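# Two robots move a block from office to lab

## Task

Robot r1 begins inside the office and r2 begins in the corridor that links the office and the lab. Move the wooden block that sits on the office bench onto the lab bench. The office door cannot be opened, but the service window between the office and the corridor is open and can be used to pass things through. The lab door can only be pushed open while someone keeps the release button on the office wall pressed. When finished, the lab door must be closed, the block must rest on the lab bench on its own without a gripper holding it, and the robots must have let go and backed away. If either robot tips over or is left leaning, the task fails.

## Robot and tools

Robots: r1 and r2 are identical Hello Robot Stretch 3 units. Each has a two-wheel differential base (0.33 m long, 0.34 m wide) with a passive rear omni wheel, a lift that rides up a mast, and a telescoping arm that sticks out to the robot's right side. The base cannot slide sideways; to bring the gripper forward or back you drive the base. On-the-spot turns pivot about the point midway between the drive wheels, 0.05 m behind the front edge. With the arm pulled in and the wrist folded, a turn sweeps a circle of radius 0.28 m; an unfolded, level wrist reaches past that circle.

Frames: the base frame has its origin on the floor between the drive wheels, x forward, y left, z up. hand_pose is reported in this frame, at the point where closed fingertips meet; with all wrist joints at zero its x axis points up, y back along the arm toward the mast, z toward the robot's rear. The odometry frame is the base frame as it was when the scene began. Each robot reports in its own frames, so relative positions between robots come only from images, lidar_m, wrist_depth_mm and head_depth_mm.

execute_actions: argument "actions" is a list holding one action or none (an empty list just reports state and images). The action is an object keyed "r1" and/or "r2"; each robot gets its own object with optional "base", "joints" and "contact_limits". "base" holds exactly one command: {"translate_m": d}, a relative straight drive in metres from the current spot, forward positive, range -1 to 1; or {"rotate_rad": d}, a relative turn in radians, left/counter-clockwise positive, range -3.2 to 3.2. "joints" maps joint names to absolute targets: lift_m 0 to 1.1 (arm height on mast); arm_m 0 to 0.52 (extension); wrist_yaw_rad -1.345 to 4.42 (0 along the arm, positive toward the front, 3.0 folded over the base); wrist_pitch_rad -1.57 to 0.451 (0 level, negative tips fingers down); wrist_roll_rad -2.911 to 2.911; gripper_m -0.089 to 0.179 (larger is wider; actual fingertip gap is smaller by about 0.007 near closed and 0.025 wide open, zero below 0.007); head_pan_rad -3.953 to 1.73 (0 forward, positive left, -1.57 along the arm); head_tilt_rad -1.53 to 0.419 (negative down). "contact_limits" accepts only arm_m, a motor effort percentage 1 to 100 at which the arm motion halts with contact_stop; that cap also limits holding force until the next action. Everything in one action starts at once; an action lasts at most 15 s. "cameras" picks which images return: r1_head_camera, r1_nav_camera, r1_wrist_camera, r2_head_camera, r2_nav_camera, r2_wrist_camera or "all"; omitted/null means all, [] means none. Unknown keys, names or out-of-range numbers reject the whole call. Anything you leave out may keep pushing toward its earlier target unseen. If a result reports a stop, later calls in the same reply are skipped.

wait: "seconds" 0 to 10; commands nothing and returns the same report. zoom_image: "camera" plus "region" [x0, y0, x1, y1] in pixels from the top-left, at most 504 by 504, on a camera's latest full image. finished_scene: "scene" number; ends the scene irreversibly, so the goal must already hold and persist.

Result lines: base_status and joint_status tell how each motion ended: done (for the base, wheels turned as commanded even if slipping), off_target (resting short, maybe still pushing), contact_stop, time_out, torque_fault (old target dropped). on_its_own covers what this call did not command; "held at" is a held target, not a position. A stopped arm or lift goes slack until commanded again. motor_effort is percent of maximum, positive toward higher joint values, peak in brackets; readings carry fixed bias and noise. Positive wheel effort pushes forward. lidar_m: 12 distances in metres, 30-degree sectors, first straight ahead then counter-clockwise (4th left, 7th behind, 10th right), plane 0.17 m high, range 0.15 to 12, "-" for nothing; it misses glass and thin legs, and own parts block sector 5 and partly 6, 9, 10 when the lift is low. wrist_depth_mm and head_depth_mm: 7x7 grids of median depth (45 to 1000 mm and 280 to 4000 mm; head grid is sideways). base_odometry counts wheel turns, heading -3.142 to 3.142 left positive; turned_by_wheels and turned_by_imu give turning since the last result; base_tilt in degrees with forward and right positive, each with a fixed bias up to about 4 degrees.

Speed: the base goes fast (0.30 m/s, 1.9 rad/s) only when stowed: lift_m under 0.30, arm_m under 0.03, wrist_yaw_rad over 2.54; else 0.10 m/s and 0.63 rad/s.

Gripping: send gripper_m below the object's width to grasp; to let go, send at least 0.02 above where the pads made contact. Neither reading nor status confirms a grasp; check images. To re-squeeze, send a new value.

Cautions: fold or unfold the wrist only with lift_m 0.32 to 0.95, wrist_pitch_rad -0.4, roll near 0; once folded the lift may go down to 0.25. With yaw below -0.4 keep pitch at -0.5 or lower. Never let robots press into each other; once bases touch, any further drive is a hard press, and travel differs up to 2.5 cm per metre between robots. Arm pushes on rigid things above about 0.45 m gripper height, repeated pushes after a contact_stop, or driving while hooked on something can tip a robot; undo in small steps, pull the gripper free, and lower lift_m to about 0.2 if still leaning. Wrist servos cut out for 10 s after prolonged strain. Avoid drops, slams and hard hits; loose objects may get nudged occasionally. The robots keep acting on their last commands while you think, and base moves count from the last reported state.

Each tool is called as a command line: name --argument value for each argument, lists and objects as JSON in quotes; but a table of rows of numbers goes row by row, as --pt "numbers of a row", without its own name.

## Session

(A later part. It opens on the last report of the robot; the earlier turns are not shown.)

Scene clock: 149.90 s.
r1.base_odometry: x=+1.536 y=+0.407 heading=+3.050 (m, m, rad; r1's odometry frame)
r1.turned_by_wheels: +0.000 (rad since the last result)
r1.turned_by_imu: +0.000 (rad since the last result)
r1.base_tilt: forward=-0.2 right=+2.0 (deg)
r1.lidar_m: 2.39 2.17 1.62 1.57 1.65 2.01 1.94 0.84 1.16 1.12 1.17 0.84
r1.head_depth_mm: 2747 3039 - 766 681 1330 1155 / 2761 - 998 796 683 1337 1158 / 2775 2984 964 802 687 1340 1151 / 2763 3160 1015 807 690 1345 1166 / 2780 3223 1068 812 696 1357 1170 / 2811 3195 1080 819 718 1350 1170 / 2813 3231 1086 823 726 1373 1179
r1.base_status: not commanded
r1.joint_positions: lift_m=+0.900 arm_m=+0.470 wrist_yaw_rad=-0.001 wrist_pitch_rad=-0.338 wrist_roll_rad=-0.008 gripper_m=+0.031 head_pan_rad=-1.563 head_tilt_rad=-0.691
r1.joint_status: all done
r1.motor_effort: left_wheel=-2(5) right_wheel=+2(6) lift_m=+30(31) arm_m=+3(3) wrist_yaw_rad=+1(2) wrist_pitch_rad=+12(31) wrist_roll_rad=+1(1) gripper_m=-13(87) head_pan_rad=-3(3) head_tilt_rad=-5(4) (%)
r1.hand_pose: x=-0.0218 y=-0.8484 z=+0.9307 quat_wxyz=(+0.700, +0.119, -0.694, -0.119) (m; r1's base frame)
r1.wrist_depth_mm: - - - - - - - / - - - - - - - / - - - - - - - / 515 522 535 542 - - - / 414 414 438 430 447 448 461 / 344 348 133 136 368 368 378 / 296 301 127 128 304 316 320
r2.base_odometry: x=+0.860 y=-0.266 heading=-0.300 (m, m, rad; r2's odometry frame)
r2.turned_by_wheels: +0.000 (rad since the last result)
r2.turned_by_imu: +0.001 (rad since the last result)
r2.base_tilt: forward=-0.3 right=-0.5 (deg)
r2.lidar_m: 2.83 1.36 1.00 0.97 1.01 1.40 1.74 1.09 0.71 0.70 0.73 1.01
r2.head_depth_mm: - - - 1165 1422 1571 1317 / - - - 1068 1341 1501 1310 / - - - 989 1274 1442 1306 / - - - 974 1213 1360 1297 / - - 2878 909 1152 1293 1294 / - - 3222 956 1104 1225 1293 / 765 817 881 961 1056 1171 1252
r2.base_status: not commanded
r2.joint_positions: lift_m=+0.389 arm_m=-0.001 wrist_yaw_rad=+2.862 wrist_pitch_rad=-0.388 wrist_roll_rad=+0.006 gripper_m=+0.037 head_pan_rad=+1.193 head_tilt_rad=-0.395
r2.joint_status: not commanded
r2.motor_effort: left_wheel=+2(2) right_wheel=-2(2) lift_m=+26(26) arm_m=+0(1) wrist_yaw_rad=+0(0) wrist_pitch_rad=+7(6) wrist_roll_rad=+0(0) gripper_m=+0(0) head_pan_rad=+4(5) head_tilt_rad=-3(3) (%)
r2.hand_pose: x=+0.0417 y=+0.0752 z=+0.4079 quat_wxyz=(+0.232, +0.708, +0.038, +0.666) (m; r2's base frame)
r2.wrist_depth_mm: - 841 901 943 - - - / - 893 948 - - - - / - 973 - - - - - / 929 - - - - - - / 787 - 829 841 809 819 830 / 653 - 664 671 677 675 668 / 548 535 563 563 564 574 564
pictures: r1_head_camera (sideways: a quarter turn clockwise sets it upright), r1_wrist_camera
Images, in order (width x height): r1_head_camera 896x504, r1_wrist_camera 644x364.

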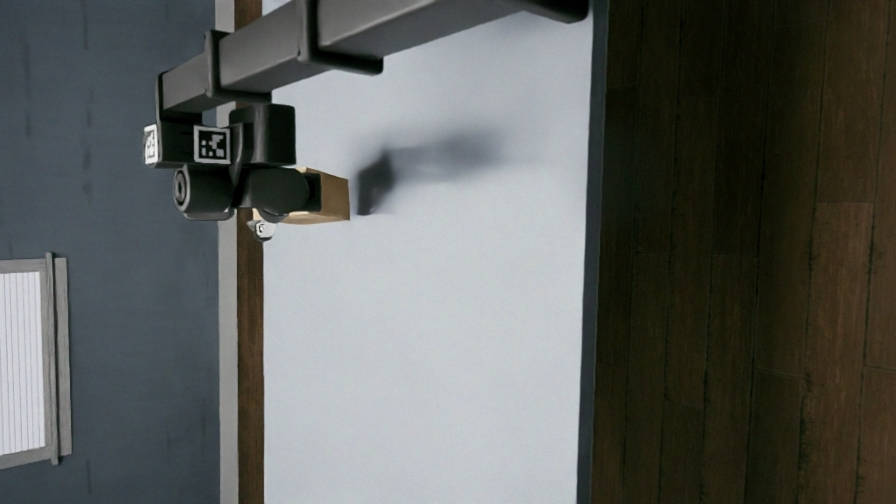

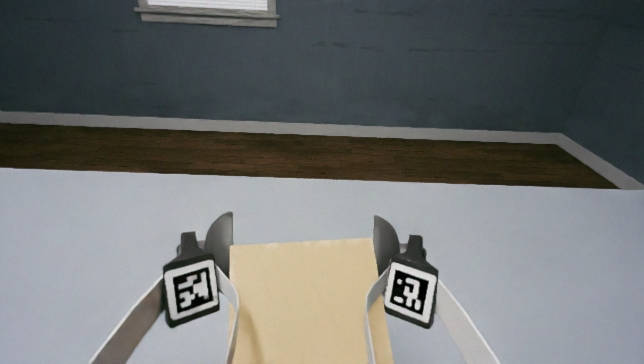

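execute_actions --actions '[{"r1":{"joints":{"lift_m":1.02,"arm_m":0.0},"base":{"translate_m":1.0}}}]' --cameras '["r1_wrist_camera"]'

execute_actions --actions '[{"r1":{"base":{"translate_m":0.45}}}]' --cameras '[]'

execute_actions --actions '[{"r1":{"base":{"rotate_rad":1.5}}}]' --cameras '[]'

execute_actions --actions '[{"r1":{"base":{"translate_m":-0.9},"joints":{"head_tilt_rad":-0.4}}}]' --cameras '["r1_wrist_camera","r1_head_camera","r1_nav_camera","r2_head_camera"]'

Scene clock: 170.80 s.
r1.base_odometry: x=+0.540 y=+0.499 heading=+3.050 (m, m, rad; r1's odometry frame)
r1.turned_by_wheels: +0.000 (rad since the last result)
r1.turned_by_imu: +0.006 (rad since the last result)
r1.base_tilt: forward=-0.2 right=+1.9 (deg)
r1.lidar_m: 1.38 1.41 1.59 1.54 1.62 2.26 1.78 1.58 0.57 1.23 1.91 1.42
r1.head_depth_mm: 2768 3084 1160 - - - 1126 / 2778 3147 - - - - 1131 / 2784 3169 - - - - 1156 / 2821 3204 2641 1931 1605 1351 1165 / 2861 3249 2641 2019 1612 1360 1173 / 2866 3259 2669 2024 1626 1363 1173 / 2862 3131 2677 2033 1624 1367 1175
r1.base_status: done
r1.joint_positions: lift_m=+1.020 arm_m=+0.002 wrist_yaw_rad=+0.000 wrist_pitch_rad=-0.338 wrist_roll_rad=-0.008 gripper_m=+0.031 head_pan_rad=-1.563 head_tilt_rad=-0.691
r1.joint_status: all done
joint sent to its limit — the command would take r1.arm_m past its lower limit, so that joint was sent only as far as its limit.
r1.motor_effort: left_wheel=-3(5) right_wheel=+2(10) lift_m=+29(30) arm_m=-3(1) wrist_yaw_rad=+0(1) wrist_pitch_rad=+12(12) wrist_roll_rad=+1(1) gripper_m=-14(13) head_pan_rad=-3(2) head_tilt_rad=-4(4) (%)
r1.hand_pose: x=-0.0216 y=-0.3810 z=+1.0506 quat_wxyz=(+0.700, +0.120, -0.694, -0.119) (m; r1's base frame)
r1.wrist_depth_mm: - - - - - - - / - - - - - - - / - - - - - - - / - - - - 906 831 845 / - - - - 693 636 667 / - - 133 136 549 523 547 / - - 127 127 - 455 463
r2.base_odometry: x=+0.860 y=-0.266 heading=-0.300 (m, m, rad; r2's odometry frame)
r2.turned_by_wheels: +0.000 (rad since the last result)
r2.turned_by_imu: +0.003 (rad since the last result)
r2.base_tilt: forward=-0.3 right=-0.5 (deg)
r2.lidar_m: 2.83 1.36 1.01 0.97 1.01 1.40 1.75 1.09 0.71 0.70 0.73 1.00
r2.head_depth_mm: - - - 1160 1417 1550 1318 / - - - 1067 1344 1504 1311 / - - - 985 1268 1441 1311 / - - - 973 1212 1360 1304 / - - 2861 911 1152 1291 1299 / - - 3233 956 1105 1225 1288 / 765 816 880 957 1057 1170 1251
r2.base_status: not commanded
r2.joint_positions: lift_m=+0.389 arm_m=-0.001 wrist_yaw_rad=+2.862 wrist_pitch_rad=-0.388 wrist_roll_rad=+0.006 gripper_m=+0.037 head_pan_rad=+1.193 head_tilt_rad=-0.395
r2.joint_status: not commanded
r2.motor_effort: left_wheel=+2(2) right_wheel=-2(2) lift_m=+26(26) arm_m=-1(0) wrist_yaw_rad=+1(0) wrist_pitch_rad=+6(6) wrist_roll_rad=+0(0) gripper_m=+0(0) head_pan_rad=+5(5) head_tilt_rad=-2(2) (%)
r2.hand_pose: x=+0.0417 y=+0.0752 z=+0.4079 quat_wxyz=(+0.232, +0.708, +0.038, +0.666) (m; r2's base frame)
r2.wrist_depth_mm: - 825 884 944 - - - / - 891 929 - - - - / - 988 - - - - - / 922 - - - - - - / 788 - 824 843 817 828 814 / 643 - 664 663 679 667 676 / 558 535 560 561 564 561 566
pictures: r1_wrist_camera
Images, in order (width x height): r1_wrist_camera 644x364.

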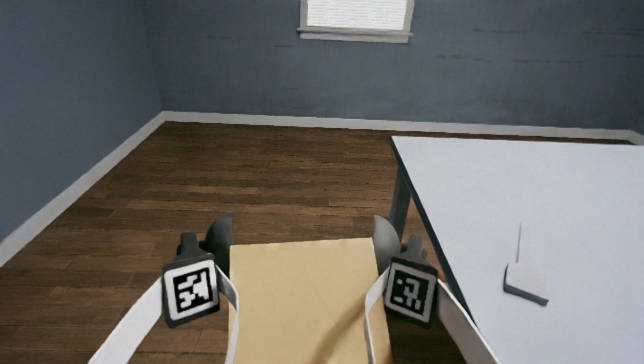

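Scene clock: 176.37 s.
r1.base_odometry: x=+0.092 y=+0.540 heading=+3.050 (m, m, rad; r1's odometry frame)
r1.turned_by_wheels: +0.000 (rad since the last result)
r1.turned_by_imu: +0.003 (rad since the last result)
r1.base_tilt: forward=-0.1 right=+1.9 (deg)
r1.lidar_m: 0.93 0.97 1.34 1.53 1.60 2.24 2.23 0.90 1.37 3.25 1.28 0.95
r1.head_depth_mm: 2736 3072 2807 - - - 1148 / 2775 3170 - - - - 1127 / 2793 3182 - - - - 1160 / 2813 3190 2622 1923 1606 1348 1160 / 2886 3227 2631 2012 1620 1358 1167 / 2754 2952 2550 2034 1628 1367 1166 / 2107 2148 2185 1966 1638 1361 1174
r1.base_status: done
r1.joint_positions: lift_m=+1.020 arm_m=+0.002 wrist_yaw_rad=+0.000 wrist_pitch_rad=-0.338 wrist_roll_rad=-0.008 gripper_m=+0.031 head_pan_rad=-1.563 head_tilt_rad=-0.691
r1.joint_status: not commanded
r1.motor_effort: left_wheel=-3(5) right_wheel=+2(8) lift_m=+30(29) arm_m=-3(3) wrist_yaw_rad=+0(0) wrist_pitch_rad=+12(12) wrist_roll_rad=+1(1) gripper_m=-13(13) head_pan_rad=-2(3) head_tilt_rad=-4(4) (%)
r1.hand_pose: x=-0.0216 y=-0.3810 z=+1.0506 quat_wxyz=(+0.700, +0.120, -0.694, -0.119) (m; r1's base frame)
r1.wrist_depth_mm: - - - - - - - / 970 - - - - - - / - - - - - - - / - - - - - - 891 / - - - - - - - / - - 133 136 - - - / - - 127 127 - - -
r2.base_odometry: x=+0.860 y=-0.266 heading=-0.300 (m, m, rad; r2's odometry frame)
r2.turned_by_wheels: +0.000 (rad since the last result)
r2.turned_by_imu: +0.001 (rad since the last result)
r2.base_tilt: forward=-0.3 right=-0.5 (deg)
r2.lidar_m: 2.83 1.36 1.01 0.97 1.01 1.39 1.75 1.09 0.71 0.70 0.73 1.01
r2.head_depth_mm: - - - 1161 1416 1568 1319 / - - - 1067 1342 1505 1310 / - - - 986 1272 1440 1305 / - - - 974 1213 1358 1299 / - - 2866 907 1156 1288 1299 / - - 3230 958 1099 1226 1286 / 765 821 881 956 1056 1171 1251
r2.base_status: not commanded
r2.joint_positions: lift_m=+0.389 arm_m=-0.001 wrist_yaw_rad=+2.862 wrist_pitch_rad=-0.388 wrist_roll_rad=+0.006 gripper_m=+0.037 head_pan_rad=+1.193 head_tilt_rad=-0.395
r2.joint_status: not commanded
r2.motor_effort: left_wheel=+2(1) right_wheel=-3(2) lift_m=+27(26) arm_m=+0(1) wrist_yaw_rad=+0(0) wrist_pitch_rad=+6(6) wrist_roll_rad=+0(0) gripper_m=+0(0) head_pan_rad=+5(5) head_tilt_rad=-2(2) (%)
r2.hand_pose: x=+0.0417 y=+0.0752 z=+0.4079 quat_wxyz=(+0.232, +0.708, +0.038, +0.666) (m; r2's base frame)
r2.wrist_depth_mm: - 818 882 943 - - - / - 883 934 - - - - / - 994 - - - - - / 923 - - - - - - / 794 - 809 858 813 817 824 / 658 - 663 666 677 663 665 / 555 534 561 552 560 565 566
pictures: none
No camera images: the call's "cameras" was empty. Leave "cameras" out to get every camera's image.

Scene clock: 179.73 s.
r1.base_odometry: x=+0.092 y=+0.540 heading=-1.734 (m, m, rad; r1's odometry frame)
r1.turned_by_wheels: +1.500 (rad since the last result)
r1.turned_by_imu: +1.522 (rad since the last result)
r1.base_tilt: forward=-0.1 right=+1.9 (deg)
r1.lidar_m: 1.53 1.58 2.11 2.24 0.89 1.37 3.25 1.36 0.97 0.93 0.96 1.25
r1.head_depth_mm: 759 860 948 - - - 1152 / 761 862 - - - - 1134 / 766 862 - - - - 1156 / 764 866 996 1175 1437 1345 1162 / 768 866 1002 1182 1435 1357 1171 / 768 867 1003 1174 1408 1364 1166 / 769 866 983 1158 1408 1366 1176
r1.base_status: done
r1.joint_positions: lift_m=+1.020 arm_m=+0.002 wrist_yaw_rad=+0.000 wrist_pitch_rad=-0.338 wrist_roll_rad=-0.008 gripper_m=+0.031 head_pan_rad=-1.563 head_tilt_rad=-0.691
r1.joint_status: not commanded
r1.motor_effort: left_wheel=-3(10) right_wheel=+3(9) lift_m=+29(29) arm_m=-3(3) wrist_yaw_rad=+0(1) wrist_pitch_rad=+12(12) wrist_roll_rad=+1(1) gripper_m=-14(13) head_pan_rad=-2(2) head_tilt_rad=-5(4) (%)
r1.hand_pose: x=-0.0216 y=-0.3810 z=+1.0506 quat_wxyz=(+0.700, +0.120, -0.694, -0.119) (m; r1's base frame)
r1.wrist_depth_mm: 568 596 614 616 632 631 - / 608 641 654 661 673 675 - / 658 693 703 722 735 723 720 / 712 741 756 768 792 807 580 / 784 811 824 822 882 904 917 / 867 867 133 136 952 - - / 955 - 128 127 - - -
r2.base_odometry: x=+0.860 y=-0.266 heading=-0.300 (m, m, rad; r2's odometry frame)
r2.turned_by_wheels: +0.000 (rad since the last result)
r2.turned_by_imu: +0.001 (rad since the last result)
r2.base_tilt: forward=-0.3 right=-0.5 (deg)
r2.lidar_m: 2.83 1.36 1.00 0.97 1.02 1.40 1.75 1.09 0.71 0.70 0.73 1.00
r2.head_depth_mm: - - - 1162 1422 1563 1315 / - - - 1067 1345 1503 1312 / - - - 988 1270 1446 1312 / - - - 975 1213 1362 1303 / - - 2864 905 1153 1290 1297 / - - 3213 956 1105 1223 1287 / 764 819 881 959 1057 1170 1256
r2.base_status: not commanded
r2.joint_positions: lift_m=+0.389 arm_m=-0.001 wrist_yaw_rad=+2.862 wrist_pitch_rad=-0.388 wrist_roll_rad=+0.006 gripper_m=+0.037 head_pan_rad=+1.193 head_tilt_rad=-0.395
r2.joint_status: not commanded
r2.motor_effort: left_wheel=+2(2) right_wheel=-1(2) lift_m=+26(26) arm_m=+0(1) wrist_yaw_rad=+0(0) wrist_pitch_rad=+6(6) wrist_roll_rad=+0(0) gripper_m=+0(0) head_pan_rad=+4(4) head_tilt_rad=-1(2) (%)
r2.hand_pose: x=+0.0417 y=+0.0752 z=+0.4079 quat_wxyz=(+0.232, +0.708, +0.038, +0.666) (m; r2's base frame)
r2.wrist_depth_mm: - 825 876 946 - - - / - 888 960 - - - - / - 994 - - - - - / 915 - - - - - - / 799 - 839 837 823 811 823 / 647 - 663 667 675 659 676 / 554 538 553 565 567 564 565
pictures: none
No camera images: the call's "cameras" was empty. Leave "cameras" out to get every camera's image.

Scene clock: 189.70 s.
r1.base_odometry: x=+0.238 y=+1.428 heading=-1.734 (m, m, rad; r1's odometry frame)
r1.turned_by_wheels: +0.000 (rad since the last result)
r1.turned_by_imu: -0.004 (rad since the last result)
r1.base_tilt: forward=-0.1 right=+1.9 (deg)
r1.lidar_m: 2.44 2.50 0.78 1.17 0.90 2.45 2.35 1.41 1.00 0.96 0.99 1.32
r1.head_depth_mm: 2357 2561 2727 906 - - - / 2338 2576 2715 923 - - - / 2370 2542 2744 955 - - - / 2342 2553 2749 931 1100 1245 1324 / 2366 2565 2779 942 1112 1251 1335 / 2367 2555 2768 948 1117 1246 1337 / 2355 2552 2694 960 1120 1250 1346
r1.base_status: done
r1.joint_positions: lift_m=+1.020 arm_m=+0.002 wrist_yaw_rad=+0.000 wrist_pitch_rad=-0.338 wrist_roll_rad=-0.008 gripper_m=+0.031 head_pan_rad=-1.563 head_tilt_rad=-0.409
r1.joint_status: all done
r1.motor_effort: left_wheel=-2(10) right_wheel=+3(4) lift_m=+29(30) arm_m=-3(3) wrist_yaw_rad=+0(0) wrist_pitch_rad=+12(12) wrist_roll_rad=+1(1) gripper_m=-13(13) head_pan_rad=-2(2) head_tilt_rad=+5(30) (%)
r1.hand_pose: x=-0.0216 y=-0.3810 z=+1.0506 quat_wxyz=(+0.700, +0.120, -0.694, -0.119) (m; r1's base frame)
r1.wrist_depth_mm: 623 - - - - 782 671 / 659 909 953 - - 776 729 / 681 610 644 655 668 704 782 / 522 534 545 558 565 585 878 / 836 860 853 856 907 944 963 / 908 944 133 136 999 - - / - - 127 127 - - -
r2.base_odometry: x=+0.860 y=-0.266 heading=-0.300 (m, m, rad; r2's odometry frame)
r2.turned_by_wheels: +0.000 (rad since the last result)
r2.turned_by_imu: +0.002 (rad since the last result)
r2.base_tilt: forward=-0.3 right=-0.5 (deg)
r2.lidar_m: 2.83 1.36 1.01 0.97 1.01 1.40 1.75 1.09 0.71 0.70 0.73 1.00
r2.head_depth_mm: - - - 1156 1418 1558 1316 / - - - 1068 1342 1499 1315 / - - - 984 1277 1436 1308 / - - 2763 975 1208 1363 1302 / - 1993 2714 907 1156 1291 1295 / - - 3244 957 1097 1228 1289 / 767 818 880 958 1053 1172 1252
r2.base_status: not commanded
r2.joint_positions: lift_m=+0.389 arm_m=-0.001 wrist_yaw_rad=+2.862 wrist_pitch_rad=-0.388 wrist_roll_rad=+0.006 gripper_m=+0.037 head_pan_rad=+1.193 head_tilt_rad=-0.395
r2.joint_status: not commanded
r2.motor_effort: left_wheel=+1(1) right_wheel=-2(1) lift_m=+26(26) arm_m=+0(1) wrist_yaw_rad=+0(0) wrist_pitch_rad=+7(6) wrist_roll_rad=+0(0) gripper_m=+0(0) head_pan_rad=+4(5) head_tilt_rad=-3(2) (%)
r2.hand_pose: x=+0.0417 y=+0.0752 z=+0.4079 quat_wxyz=(+0.232, +0.708, +0.038, +0.666) (m; r2's base frame)
r2.wrist_depth_mm: - 834 898 950 - - - / - 900 956 - - - - / - 963 - - - - - / 925 - - - - - - / 790 - 817 853 798 830 810 / 653 - 655 660 678 670 676 / 556 535 555 558 565 568 565
pictures: r1_head_camera (sideways: a quarter turn clockwise sets it upright), r1_nav_camera (sideways: a quarter turn counterclockwise sets it upright), r1_wrist_camera, r2_head_camera (sideways: a quarter turn clockwise sets it upright)
Images, in order (width x height): r1_head_camera 896x504, r1_nav_camera 672x504, r1_wrist_camera 644x364, r2_head_camera 896x504.

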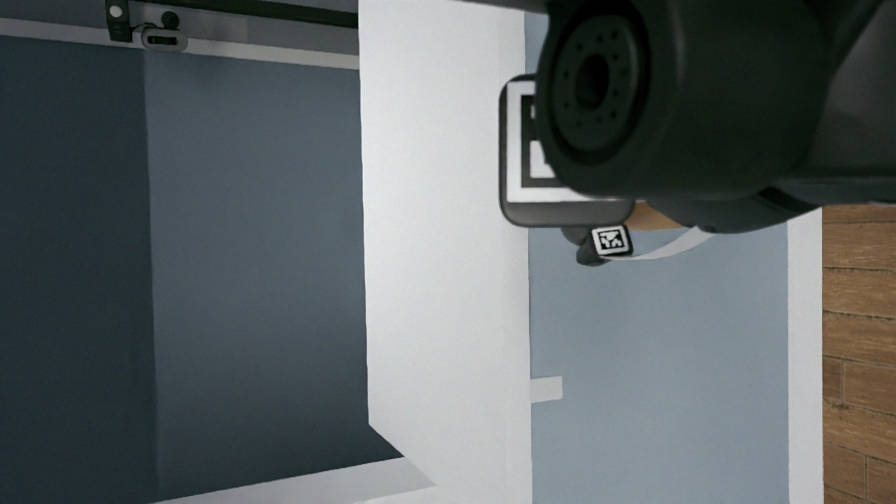

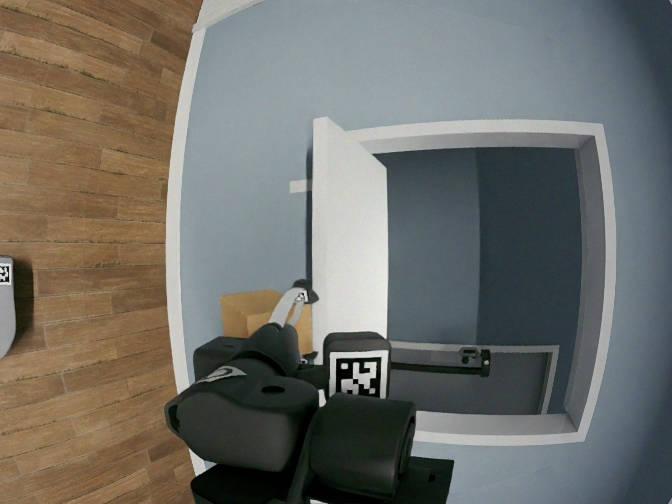

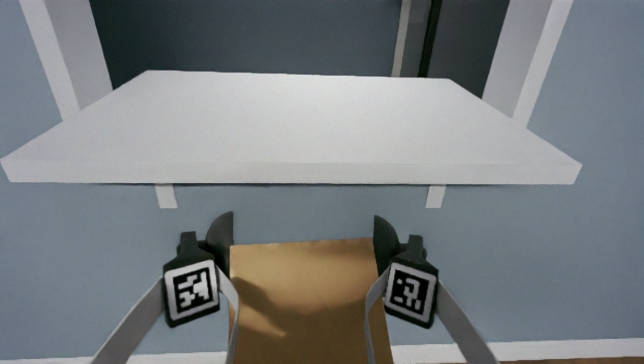

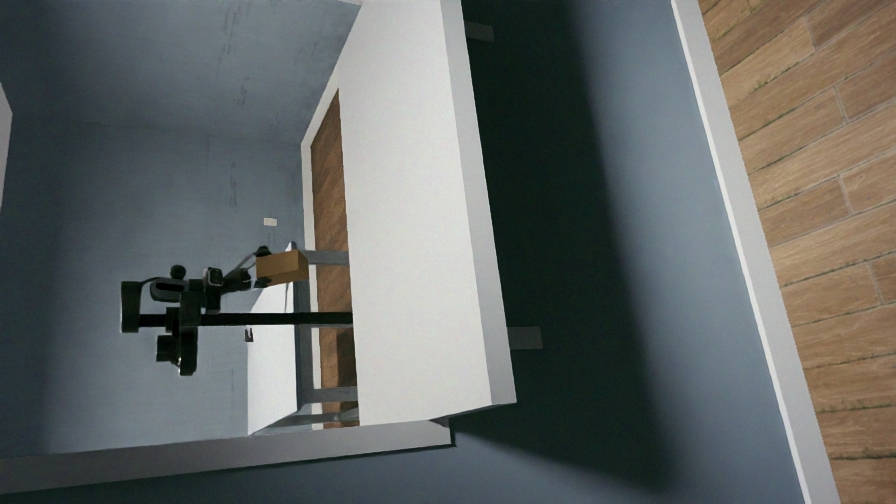

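execute_actions --actions '[{"r1":{"joints":{"lift_m":1.1,"wrist_pitch_rad":0}}}]' --cameras '["r1_wrist_camera","r2_head_camera"]'

execute_actions --actions '[{"r1":{"joints":{"arm_m":0.3}}}]' --cameras '["r1_wrist_camera","r2_head_camera","r1_nav_camera"]'

Scene clock: 196.33 s.
r1.base_odometry: x=+0.238 y=+1.428 heading=-1.734 (m, m, rad; r1's odometry frame)
r1.turned_by_wheels: +0.000 (rad since the last result)
r1.turned_by_imu: +0.000 (rad since the last result)
r1.base_tilt: forward=-0.2 right=+1.9 (deg)
r1.lidar_m: 2.44 2.50 0.78 1.16 0.90 2.45 2.35 1.41 1.00 0.96 0.99 1.32
r1.head_depth_mm: 2375 - - - - - 1271 / 2352 - - - - - 1267 / 2374 - - - - - 1316 / 2355 2551 2762 880 1112 1244 1331 / 2357 2540 2760 942 1113 1251 1339 / 2368 2545 2745 952 1123 1246 1335 / 2379 2576 2712 959 1121 1247 1344
r1.base_status: not commanded
r1.joint_positions: lift_m=+1.100 arm_m=+0.002 wrist_yaw_rad=+0.000 wrist_pitch_rad=-0.049 wrist_roll_rad=-0.008 gripper_m=+0.031 head_pan_rad=-1.563 head_tilt_rad=-0.409
r1.joint_status: all done
r1.motor_effort: left_wheel=-2(2) right_wheel=+3(3) lift_m=+30(30) arm_m=-3(3) wrist_yaw_rad=+0(0) wrist_pitch_rad=+16(16) wrist_roll_rad=+1(1) gripper_m=-13(13) head_pan_rad=-2(2) head_tilt_rad=+5(5) (%)
r1.hand_pose: x=-0.0215 y=-0.4020 z=+1.2016 quat_wxyz=(+0.710, +0.018, -0.704, -0.018) (m; r1's base frame)
r1.wrist_depth_mm: 626 - - - - 778 693 / 643 - - - - 775 719 / 665 - - - - 772 744 / 677 - - - - 768 776 / 704 816 939 912 - 817 812 / 724 637 133 136 677 675 843 / 528 547 127 127 575 722 885
r2.base_odometry: x=+0.860 y=-0.266 heading=-0.300 (m, m, rad; r2's odometry frame)
r2.turned_by_wheels: +0.000 (rad since the last result)
r2.turned_by_imu: +0.001 (rad since the last result)
r2.base_tilt: forward=-0.3 right=-0.4 (deg)
r2.lidar_m: 2.83 1.37 1.00 0.97 1.01 1.40 1.75 1.09 0.71 0.70 0.73 1.00
r2.head_depth_mm: - - - 1159 1417 1563 1317 / - - - 1069 1338 1499 1308 / - - - 988 1274 1451 1306 / - - - 977 1211 1362 1305 / - - 2735 907 1154 1287 1298 / - - 3216 957 1104 1227 1299 / 765 819 882 959 1054 1168 1250
r2.base_status: not commanded
r2.joint_positions: lift_m=+0.389 arm_m=-0.001 wrist_yaw_rad=+2.862 wrist_pitch_rad=-0.388 wrist_roll_rad=+0.006 gripper_m=+0.037 head_pan_rad=+1.193 head_tilt_rad=-0.395
r2.joint_status: not commanded
r2.motor_effort: left_wheel=+2(2) right_wheel=-2(2) lift_m=+26(26) arm_m=-1(1) wrist_yaw_rad=+0(0) wrist_pitch_rad=+6(6) wrist_roll_rad=+0(0) gripper_m=+0(0) head_pan_rad=+5(4) head_tilt_rad=-4(2) (%)
r2.hand_pose: x=+0.0417 y=+0.0752 z=+0.4079 quat_wxyz=(+0.232, +0.708, +0.038, +0.666) (m; r2's base frame)
r2.wrist_depth_mm: - 838 893 963 - - - / - 899 976 - - - - / - 964 - - - - - / 917 - - - - - - / 783 - 821 854 817 820 818 / 645 - 658 671 677 667 675 / 552 539 553 570 558 566 567
pictures: r1_wrist_camera, r2_head_camera (sideways: a quarter turn clockwise sets it upright)
Images, in order (width x height): r1_wrist_camera 644x364, r2_head_camera 896x504.

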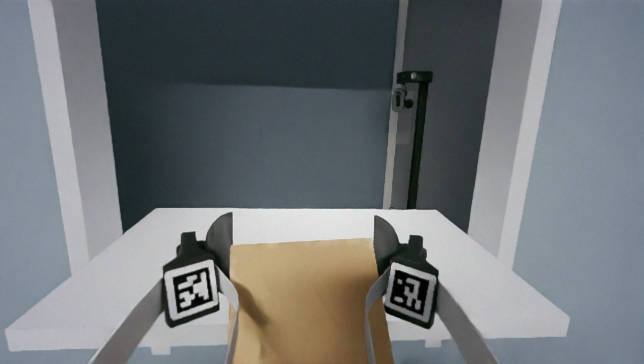

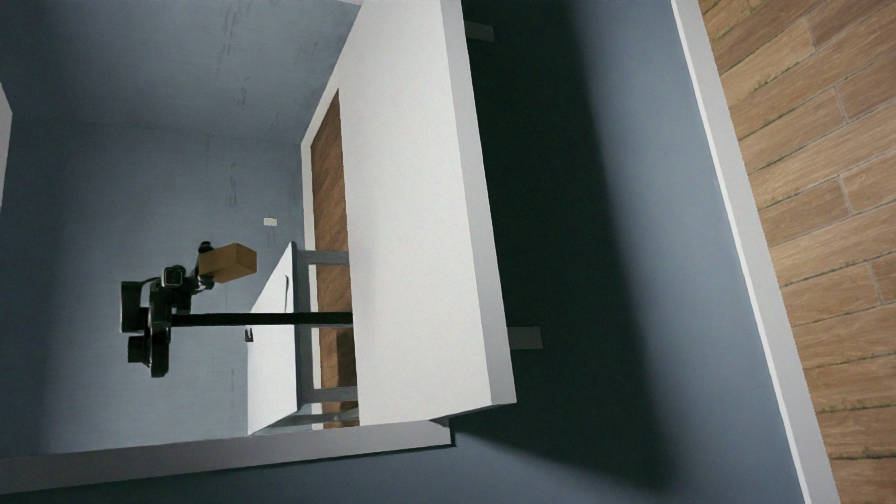

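Scene clock: 199.73 s.
r1.base_odometry: x=+0.238 y=+1.428 heading=-1.734 (m, m, rad; r1's odometry frame)
r1.turned_by_wheels: +0.000 (rad since the last result)
r1.turned_by_imu: +0.000 (rad since the last result)
r1.base_tilt: forward=-0.2 right=+1.9 (deg)
r1.lidar_m: 2.43 2.51 0.78 1.16 0.90 2.45 2.35 1.41 1.00 0.96 0.98 1.31
r1.head_depth_mm: 2355 2589 2734 912 1101 1229 1316 / 2338 - 2793 917 1104 1233 1317 / 2368 - - 925 1105 1237 1322 / 2366 2541 2737 935 1109 1239 1328 / 2362 2558 2724 945 1117 1241 1332 / 2380 2573 2748 947 1116 1252 1340 / 2369 2551 2699 960 1121 1246 1343
r1.base_status: not commanded
r1.joint_positions: lift_m=+1.100 arm_m=+0.300 wrist_yaw_rad=+0.000 wrist_pitch_rad=-0.049 wrist_roll_rad=-0.008 gripper_m=+0.031 head_pan_rad=-1.563 head_tilt_rad=-0.408
r1.joint_status: all done
r1.motor_effort: left_wheel=-2(2) right_wheel=+2(2) lift_m=+29(30) arm_m=+3(1) wrist_yaw_rad=+0(1) wrist_pitch_rad=+15(15) wrist_roll_rad=+1(1) gripper_m=-13(12) head_pan_rad=-2(2) head_tilt_rad=+5(5) (%)
r1.hand_pose: x=-0.0215 y=-0.6993 z=+1.2016 quat_wxyz=(+0.710, +0.018, -0.704, -0.018) (m; r1's base frame)
r1.wrist_depth_mm: - - - - - - 536 / - - - - - - 530 / - - - - - - 524 / - - - - - - 524 / - - - - - - 529 / 628 640 133 136 673 678 529 / 499 499 127 127 490 535 517
r2.base_odometry: x=+0.860 y=-0.266 heading=-0.300 (m, m, rad; r2's odometry frame)
r2.turned_by_wheels: +0.000 (rad since the last result)
r2.turned_by_imu: +0.001 (rad since the last result)
r2.base_tilt: forward=-0.3 right=-0.4 (deg)
r2.lidar_m: 2.83 1.36 1.01 0.97 1.01 1.40 1.75 1.09 0.71 0.70 0.73 1.01
r2.head_depth_mm: - - - 1162 1418 1575 1317 / - - - 1062 1341 1502 1309 / - - - 988 1276 1443 1305 / - - 2919 974 1215 1362 1304 / - - 2743 906 1152 1289 1298 / - - 3243 956 1102 1224 1292 / 766 817 881 961 1052 1171 1250
r2.base_status: not commanded
r2.joint_positions: lift_m=+0.389 arm_m=-0.001 wrist_yaw_rad=+2.862 wrist_pitch_rad=-0.388 wrist_roll_rad=+0.006 gripper_m=+0.037 head_pan_rad=+1.193 head_tilt_rad=-0.395
r2.joint_status: not commanded
r2.motor_effort: left_wheel=+2(2) right_wheel=-2(2) lift_m=+26(26) arm_m=+0(0) wrist_yaw_rad=+0(0) wrist_pitch_rad=+5(5) wrist_roll_rad=+0(0) gripper_m=+0(0) head_pan_rad=+4(5) head_tilt_rad=-2(3) (%)
r2.hand_pose: x=+0.0417 y=+0.0752 z=+0.4079 quat_wxyz=(+0.232, +0.708, +0.038, +0.666) (m; r2's base frame)
r2.wrist_depth_mm: - 809 885 944 - - - / - 896 940 - - - - / - 969 - - - - - / 911 - - - - - - / 801 - 818 845 823 821 820 / 650 - 648 661 687 675 670 / 552 543 558 565 558 565 569
pictures: r1_nav_camera (sideways: a quarter turn counterclockwise sets it upright), r1_wrist_camera, r2_head_camera (sideways: a quarter turn clockwise sets it upright)
Images, in order (width x height): r1_nav_camera 672x504, r1_wrist_camera 644x364, r2_head_camera 896x504.

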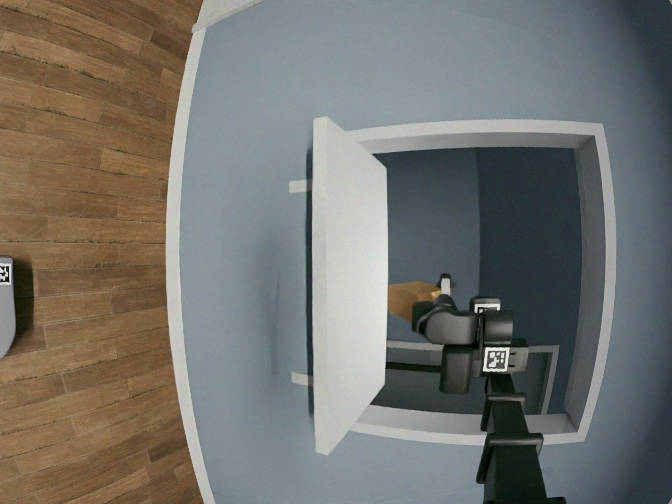

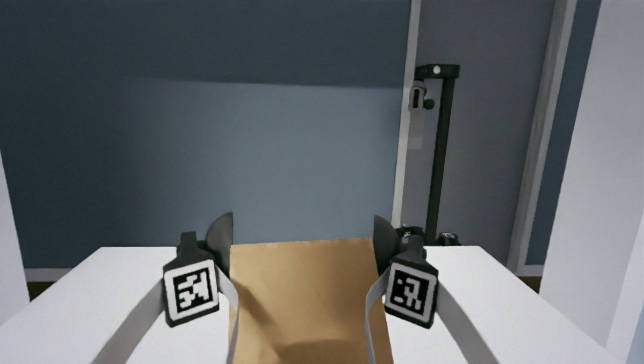

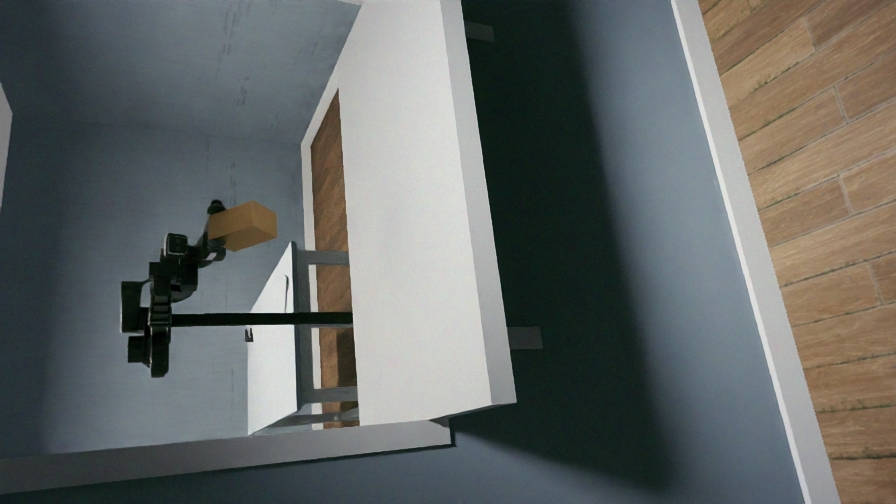

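execute_actions --actions '[{"r1":{"joints":{"arm_m":0.52}}}]' --cameras '[]'

execute_actions --actions '[{"r1":{"joints":{"lift_m":1.04}},"r2":{"joints":{"head_tilt_rad":-0.1}}}]' --cameras '["r1_wrist_camera","r2_head_camera","r1_nav_camera"]'

Scene clock: 204.93 s.
r1.base_odometry: x=+0.238 y=+1.428 heading=-1.734 (m, m, rad; r1's odometry frame)
r1.turned_by_wheels: +0.000 (rad since the last result)
r1.turned_by_imu: +0.001 (rad since the last result)
r1.base_tilt: forward=-0.2 right=+1.9 (deg)
r1.lidar_m: 2.44 2.51 0.78 1.17 0.90 2.46 2.35 1.41 1.00 0.96 0.98 1.31
r1.head_depth_mm: 2342 2618 2734 910 1103 1230 1313 / 2364 2597 2734 916 1102 1232 1322 / 2372 - 2707 921 1106 1237 1320 / 2361 2560 2754 934 1110 1230 1333 / 2360 2563 2779 942 1115 1248 1330 / 2377 2535 2725 951 1121 1245 1339 / 2390 2520 2700 955 1119 1254 1347
r1.base_status: not commanded
r1.joint_positions: lift_m=+1.100 arm_m=+0.520 wrist_yaw_rad=+0.000 wrist_pitch_rad=-0.049 wrist_roll_rad=-0.008 gripper_m=+0.031 head_pan_rad=-1.563 head_tilt_rad=-0.408
r1.joint_status: all done
r1.motor_effort: left_wheel=-2(2) right_wheel=+2(2) lift_m=+29(29) arm_m=+3(5) wrist_yaw_rad=-1(0) wrist_pitch_rad=+15(15) wrist_roll_rad=+1(1) gripper_m=-13(14) head_pan_rad=-3(3) head_tilt_rad=+5(5) (%)
r1.hand_pose: x=-0.0215 y=-0.9193 z=+1.2016 quat_wxyz=(+0.710, +0.018, -0.704, -0.018) (m; r1's base frame)
r1.wrist_depth_mm: - - - - - - - / - - - - - - - / - - - - - - - / - - - - - - - / - - - - - - - / - - 133 136 - - - / 500 503 127 127 491 532 -
r2.base_odometry: x=+0.860 y=-0.266 heading=-0.300 (m, m, rad; r2's odometry frame)
r2.turned_by_wheels: +0.000 (rad since the last result)
r2.turned_by_imu: +0.001 (rad since the last result)
r2.base_tilt: forward=-0.3 right=-0.5 (deg)
r2.lidar_m: 2.83 1.36 1.01 0.97 1.01 1.40 1.75 1.09 0.71 0.70 0.73 1.00
r2.head_depth_mm: - - - 1156 1416 1573 1315 / - - - 1068 1340 1499 1316 / - - - 988 1272 1436 1307 / - - - 972 1208 1365 1300 / - - 2711 906 1155 1292 1292 / - - 3228 957 1105 1224 1291 / 763 817 879 960 1057 1166 1253
r2.base_status: not commanded
r2.joint_positions: lift_m=+0.389 arm_m=-0.001 wrist_yaw_rad=+2.862 wrist_pitch_rad=-0.388 wrist_roll_rad=+0.006 gripper_m=+0.037 head_pan_rad=+1.193 head_tilt_rad=-0.395
r2.joint_status: not commanded
r2.motor_effort: left_wheel=+2(1) right_wheel=-2(2) lift_m=+26(26) arm_m=-1(0) wrist_yaw_rad=+0(0) wrist_pitch_rad=+6(6) wrist_roll_rad=+0(0) gripper_m=+0(1) head_pan_rad=+5(4) head_tilt_rad=-4(3) (%)
r2.hand_pose: x=+0.0417 y=+0.0752 z=+0.4079 quat_wxyz=(+0.232, +0.708, +0.038, +0.666) (m; r2's base frame)
r2.wrist_depth_mm: - 827 880 929 - - - / - 871 967 - - - - / - 976 - - - - - / 906 - - - - - - / 798 - 835 839 820 813 831 / 642 - 666 668 678 666 681 / 549 540 562 561 556 568 569
pictures: none
No camera images: the call's "cameras" was empty. Leave "cameras" out to get every camera's image.

Scene clock: 206.30 s.
r1.base_odometry: x=+0.238 y=+1.428 heading=-1.734 (m, m, rad; r1's odometry frame)
r1.turned_by_wheels: +0.000 (rad since the last result)
r1.turned_by_imu: +0.000 (rad since the last result)
r1.base_tilt: forward=-0.2 right=+1.9 (deg)
r1.lidar_m: 2.43 2.50 0.78 1.17 0.90 2.46 2.35 1.41 1.00 0.96 0.98 1.31
r1.head_depth_mm: 2348 2509 2778 909 1106 1230 1322 / 2338 2514 2749 917 1103 1230 1319 / 2359 2529 1970 924 1105 1227 1324 / 2378 2556 2736 932 1109 1239 1331 / 2356 2544 2741 944 1113 1249 1335 / 2383 2543 2759 949 1117 1248 1337 / 2387 2532 2684 959 1119 1253 1344
r1.base_status: not commanded
r1.joint_positions: lift_m=+1.040 arm_m=+0.520 wrist_yaw_rad=+0.000 wrist_pitch_rad=-0.049 wrist_roll_rad=-0.008 gripper_m=+0.031 head_pan_rad=-1.563 head_tilt_rad=-0.408
r1.joint_status: all done
r1.motor_effort: left_wheel=-2(2) right_wheel=+3(2) lift_m=+19(26) arm_m=+3(3) wrist_yaw_rad=+1(1) wrist_pitch_rad=+15(15) wrist_roll_rad=+1(1) gripper_m=-14(13) head_pan_rad=-2(2) head_tilt_rad=+5(5) (%)
r1.hand_pose: x=-0.0215 y=-0.9193 z=+1.1423 quat_wxyz=(+0.710, +0.017, -0.704, -0.018) (m; r1's base frame)
r1.wrist_depth_mm: - - - - - - - / - - - - - - - / - - - - - - - / - - - - - - - / - - - - - - - / 523 529 132 136 557 567 - / 414 418 127 127 409 444 448
r2.base_odometry: x=+0.860 y=-0.266 heading=-0.300 (m, m, rad; r2's odometry frame)
r2.turned_by_wheels: +0.000 (rad since the last result)
r2.turned_by_imu: +0.000 (rad since the last result)
r2.base_tilt: forward=-0.3 right=-0.5 (deg)
r2.lidar_m: 2.83 1.37 1.01 0.97 1.01 1.40 1.74 1.09 0.71 0.70 0.73 1.00
r2.head_depth_mm: 831 - - - 1145 1246 1308 / 840 - - - 1129 1187 1237 / 850 - - - 1117 1127 1178 / 858 3804 - - 1101 1073 1123 / 859 3940 - 3375 1090 1022 1074 / 836 - - - 1077 824 1028 / 815 836 860 886 917 955 985
r2.base_status: not commanded
r2.joint_positions: lift_m=+0.389 arm_m=-0.001 wrist_yaw_rad=+2.862 wrist_pitch_rad=-0.388 wrist_roll_rad=+0.006 gripper_m=+0.037 head_pan_rad=+1.193 head_tilt_rad=-0.113
r2.joint_status: all done
r2.motor_effort: left_wheel=+1(2) right_wheel=-3(2) lift_m=+26(26) arm_m=-1(1) wrist_yaw_rad=+0(0) wrist_pitch_rad=+6(6) wrist_roll_rad=+0(0) gripper_m=-1(0) head_pan_rad=+4(5) head_tilt_rad=+5(25) (%)
r2.hand_pose: x=+0.0417 y=+0.0752 z=+0.4079 quat_wxyz=(+0.232, +0.708, +0.038, +0.666) (m; r2's base frame)
r2.wrist_depth_mm: - 835 891 948 - - - / - 896 947 - - - - / - 972 - - - - - / 907 - - - - - - / 791 - 830 844 823 817 822 / 650 - 663 658 687 670 676 / 546 540 557 561 560 563 563
pictures: r1_nav_camera (sideways: a quarter turn counterclockwise sets it upright), r1_wrist_camera, r2_head_camera (sideways: a quarter turn clockwise sets it upright)
Images, in order (width x height): r1_nav_camera 672x504, r1_wrist_camera 644x364, r2_head_camera 896x504.

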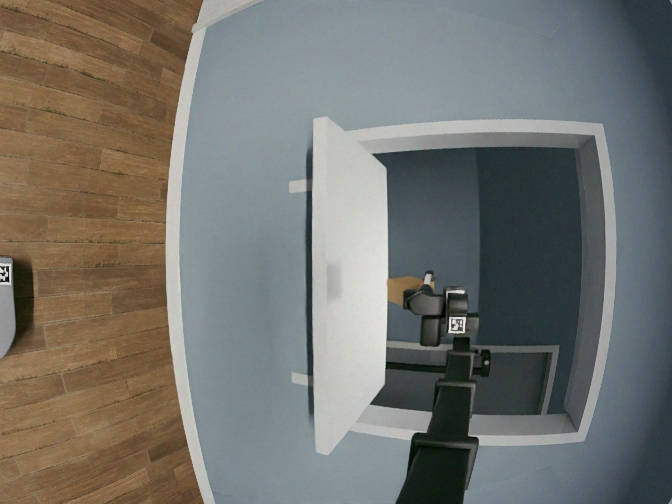

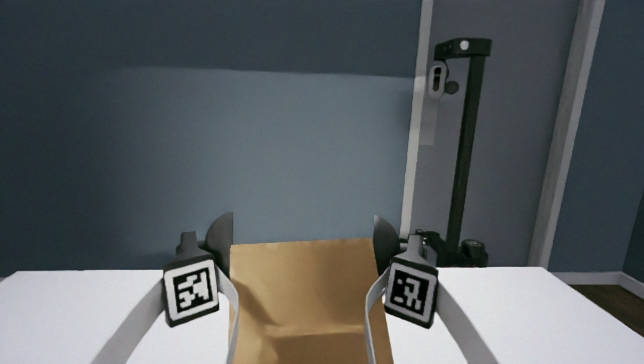

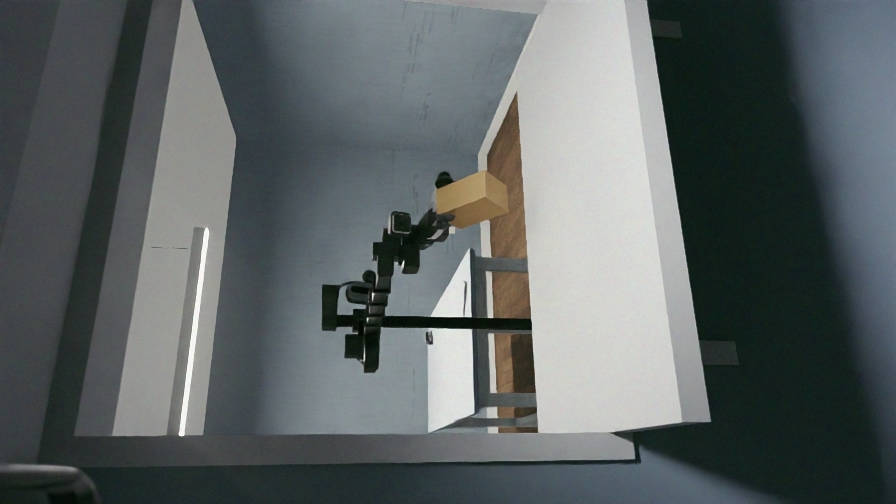

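execute_actions --actions '[{"r1":{"joints":{"lift_m":1.0}}}]' --cameras '["r1_wrist_camera","r2_head_camera","r1_nav_camera"]'

Scene clock: 209.23 s.
r1.base_odometry: x=+0.238 y=+1.428 heading=-1.734 (m, m, rad; r1's odometry frame)
r1.turned_by_wheels: +0.000 (rad since the last result)
r1.turned_by_imu: +0.000 (rad since the last result)
r1.base_tilt: forward=-0.1 right=+1.9 (deg)
r1.lidar_m: 2.44 2.51 0.78 1.17 0.89 2.46 2.35 1.41 1.00 0.96 0.99 1.31
r1.head_depth_mm: 2345 2556 2655 855 1104 1231 1323 / 2346 2548 1979 918 1103 1231 1325 / 2369 2565 - 921 1108 1233 1322 / 2363 2539 2727 933 1108 1244 1328 / 2362 2553 2724 944 1111 1247 1331 / 2376 2558 2756 948 1119 1243 1336 / 2375 2545 2705 961 1114 1251 1338
r1.base_status: not commanded
r1.joint_positions: lift_m=+1.000 arm_m=+0.520 wrist_yaw_rad=+0.000 wrist_pitch_rad=-0.049 wrist_roll_rad=-0.008 gripper_m=+0.031 head_pan_rad=-1.563 head_tilt_rad=-0.408
r1.joint_status: all done
r1.motor_effort: left_wheel=-2(2) right_wheel=+3(2) lift_m=+20(18) arm_m=+3(4) wrist_yaw_rad=+0(1) wrist_pitch_rad=+15(15) wrist_roll_rad=+1(1) gripper_m=-13(14) head_pan_rad=-2(3) head_tilt_rad=+5(5) (%)
r1.hand_pose: x=-0.0215 y=-0.9193 z=+1.1024 quat_wxyz=(+0.710, +0.017, -0.704, -0.018) (m; r1's base frame)
r1.wrist_depth_mm: - - - - - - - / - - - - - - - / - - - - - - - / - - - - - - - / - - - - - - - / 452 458 133 136 485 489 522 / 361 362 127 127 355 382 388
r2.base_odometry: x=+0.860 y=-0.266 heading=-0.300 (m, m, rad; r2's odometry frame)
r2.turned_by_wheels: +0.000 (rad since the last result)
r2.turned_by_imu: +0.001 (rad since the last result)
r2.base_tilt: forward=-0.3 right=-0.5 (deg)
r2.lidar_m: 2.84 1.36 1.01 0.97 1.01 1.40 1.75 1.09 0.71 0.70 0.73 1.01
r2.head_depth_mm: 832 - - - 1147 1246 1304 / 838 - - - 1132 1181 1235 / 848 - - - 1117 1127 1175 / 857 3802 - - 1104 1075 1122 / 859 3907 - 3359 1090 1026 1071 / 834 - - - 1077 824 1027 / 815 834 859 886 916 950 986
r2.base_status: not commanded
r2.joint_positions: lift_m=+0.389 arm_m=-0.001 wrist_yaw_rad=+2.862 wrist_pitch_rad=-0.388 wrist_roll_rad=+0.006 gripper_m=+0.037 head_pan_rad=+1.193 head_tilt_rad=-0.113
r2.joint_status: not commanded
r2.motor_effort: left_wheel=+2(2) right_wheel=-2(3) lift_m=+26(26) arm_m=+0(0) wrist_yaw_rad=+0(0) wrist_pitch_rad=+6(6) wrist_roll_rad=+0(0) gripper_m=+0(0) head_pan_rad=+5(5) head_tilt_rad=+4(5) (%)
r2.hand_pose: x=+0.0417 y=+0.0752 z=+0.4079 quat_wxyz=(+0.232, +0.708, +0.038, +0.666) (m; r2's base frame)
r2.wrist_depth_mm: - 831 870 945 - - - / - 889 959 - - - - / - 971 - - - - - / 924 - - - - - - / 793 - 814 845 802 817 816 / 655 - 659 660 685 655 672 / 553 537 556 563 562 566 574
pictures: r1_nav_camera (sideways: a quarter turn counterclockwise sets it upright), r1_wrist_camera, r2_head_camera (sideways: a quarter turn clockwise sets it upright)
Images, in order (width x height): r1_nav_camera 672x504, r1_wrist_camera 644x364, r2_head_camera 896x504.

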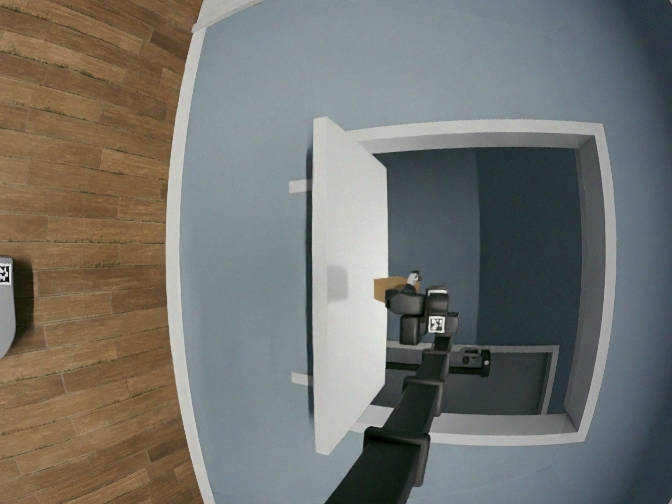

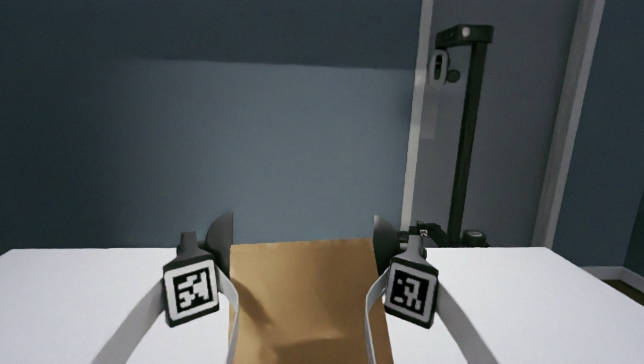

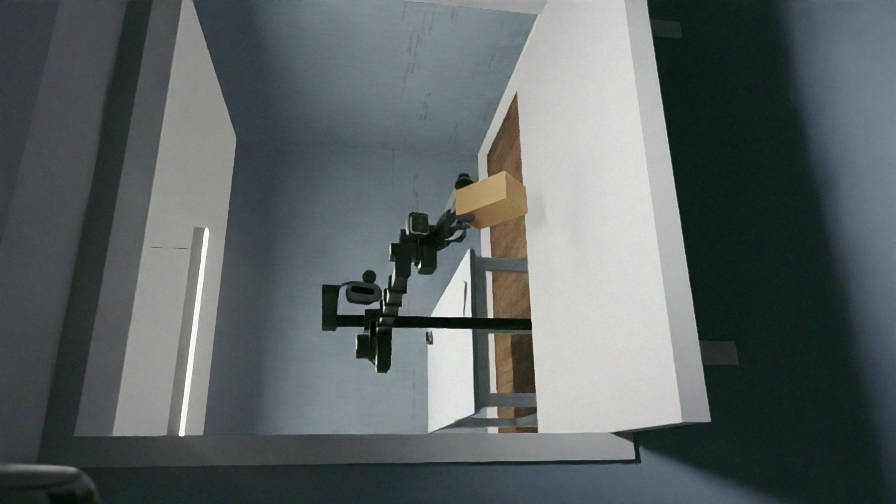

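execute_actions --actions '[{"r1":{"joints":{"lift_m":0.96}}}]' --cameras '["r1_wrist_camera","r2_head_camera","r1_nav_camera"]'

Scene clock: 213.23 s.
r1.base_odometry: x=+0.238 y=+1.428 heading=-1.734 (m, m, rad; r1's odometry frame)
r1.turned_by_wheels: +0.000 (rad since the last result)
r1.turned_by_imu: +0.000 (rad since the last result)
r1.base_tilt: forward=-0.1 right=+1.9 (deg)
r1.lidar_m: 2.43 2.50 0.78 1.17 0.90 2.46 2.35 1.42 1.00 0.96 0.99 1.31
r1.head_depth_mm: 2371 2544 2754 - 1100 1224 1319 / 2342 2538 2695 892 1107 1230 1318 / 2344 2573 2680 871 1108 1240 1326 / 2363 2550 2734 933 1117 1237 1327 / 2359 2569 2725 941 1116 1246 1337 / 2385 2547 2741 950 1117 1246 1340 / 2401 2581 2706 958 1122 1250 1343
r1.base_status: not commanded
r1.joint_positions: lift_m=+0.960 arm_m=+0.520 wrist_yaw_rad=+0.000 wrist_pitch_rad=-0.049 wrist_roll_rad=-0.008 gripper_m=+0.031 head_pan_rad=-1.563 head_tilt_rad=-0.408
r1.joint_status: all done
r1.motor_effort: left_wheel=-2(2) right_wheel=+2(2) lift_m=+19(20) arm_m=+3(4) wrist_yaw_rad=+0(1) wrist_pitch_rad=+15(15) wrist_roll_rad=+1(1) gripper_m=-13(13) head_pan_rad=-3(2) head_tilt_rad=+5(5) (%)
r1.hand_pose: x=-0.0215 y=-0.9193 z=+1.0624 quat_wxyz=(+0.710, +0.017, -0.704, -0.017) (m; r1's base frame)
r1.wrist_depth_mm: - - - - - - - / - - - - - - - / - - - - - - - / - - - - - - - / 518 527 - 551 - 578 - / 381 388 133 136 405 410 420 / 302 306 127 127 298 326 327
r2.base_odometry: x=+0.860 y=-0.266 heading=-0.300 (m, m, rad; r2's odometry frame)
r2.turned_by_wheels: +0.000 (rad since the last result)
r2.turned_by_imu: +0.001 (rad since the last result)
r2.base_tilt: forward=-0.3 right=-0.5 (deg)
r2.lidar_m: 2.83 1.36 1.01 0.97 1.01 1.39 1.74 1.09 0.71 0.70 0.73 1.01
r2.head_depth_mm: 830 - - - 1147 1247 1305 / 838 - - - 1134 1179 1235 / 848 - - - 1119 1128 1176 / 856 3825 - - 1107 1079 1121 / 858 3845 - 2829 1089 1023 1076 / 834 - - - 1075 821 1027 / 815 832 859 888 915 948 986
r2.base_status: not commanded
r2.joint_positions: lift_m=+0.389 arm_m=-0.001 wrist_yaw_rad=+2.862 wrist_pitch_rad=-0.388 wrist_roll_rad=+0.006 gripper_m=+0.037 head_pan_rad=+1.193 head_tilt_rad=-0.113
r2.joint_status: not commanded
r2.motor_effort: left_wheel=+2(2) right_wheel=-2(3) lift_m=+26(26) arm_m=-1(1) wrist_yaw_rad=+0(0) wrist_pitch_rad=+6(6) wrist_roll_rad=-1(1) gripper_m=+0(0) head_pan_rad=+5(5) head_tilt_rad=+5(5) (%)
r2.hand_pose: x=+0.0417 y=+0.0752 z=+0.4079 quat_wxyz=(+0.232, +0.708, +0.038, +0.666) (m; r2's base frame)
r2.wrist_depth_mm: - 827 888 972 - - - / - 888 964 - - - - / - 969 - - - - - / 935 - - - - - - / 796 - 814 849 818 814 817 / 650 - 666 659 680 671 661 / 549 536 550 556 560 565 565
pictures: r1_nav_camera (sideways: a quarter turn counterclockwise sets it upright), r1_wrist_camera, r2_head_camera (sideways: a quarter turn clockwise sets it upright)
Images, in order (width x height): r1_nav_camera 672x504, r1_wrist_camera 644x364, r2_head_camera 896x504.

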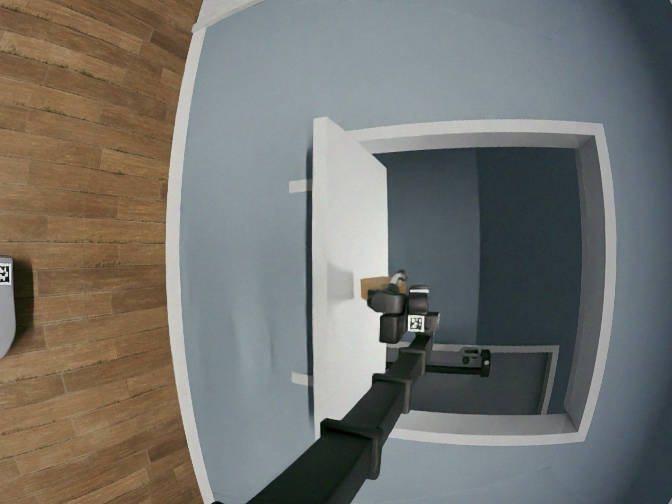

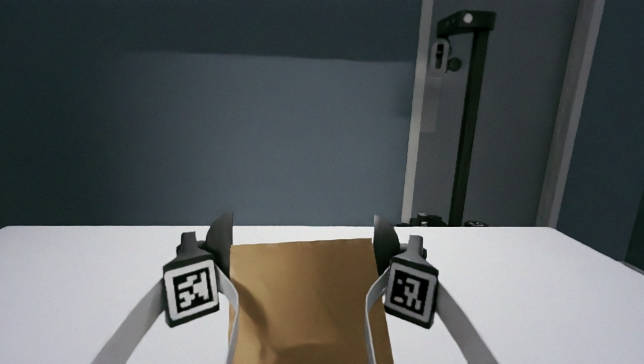

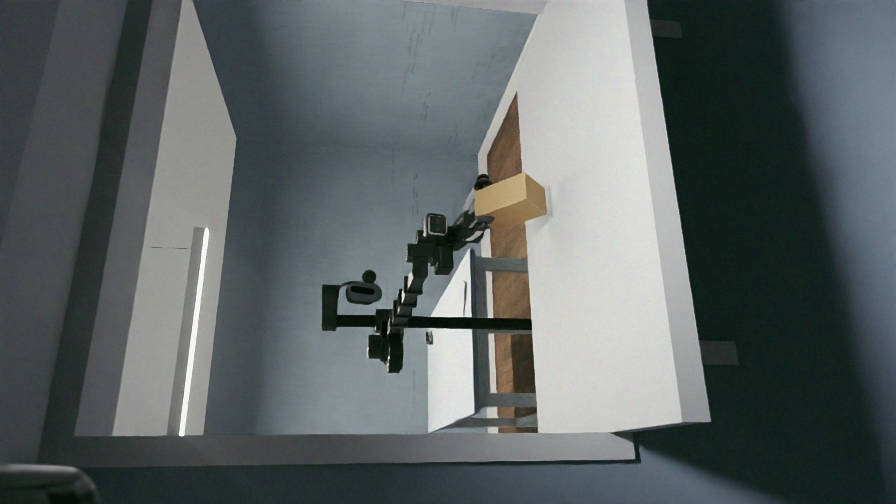

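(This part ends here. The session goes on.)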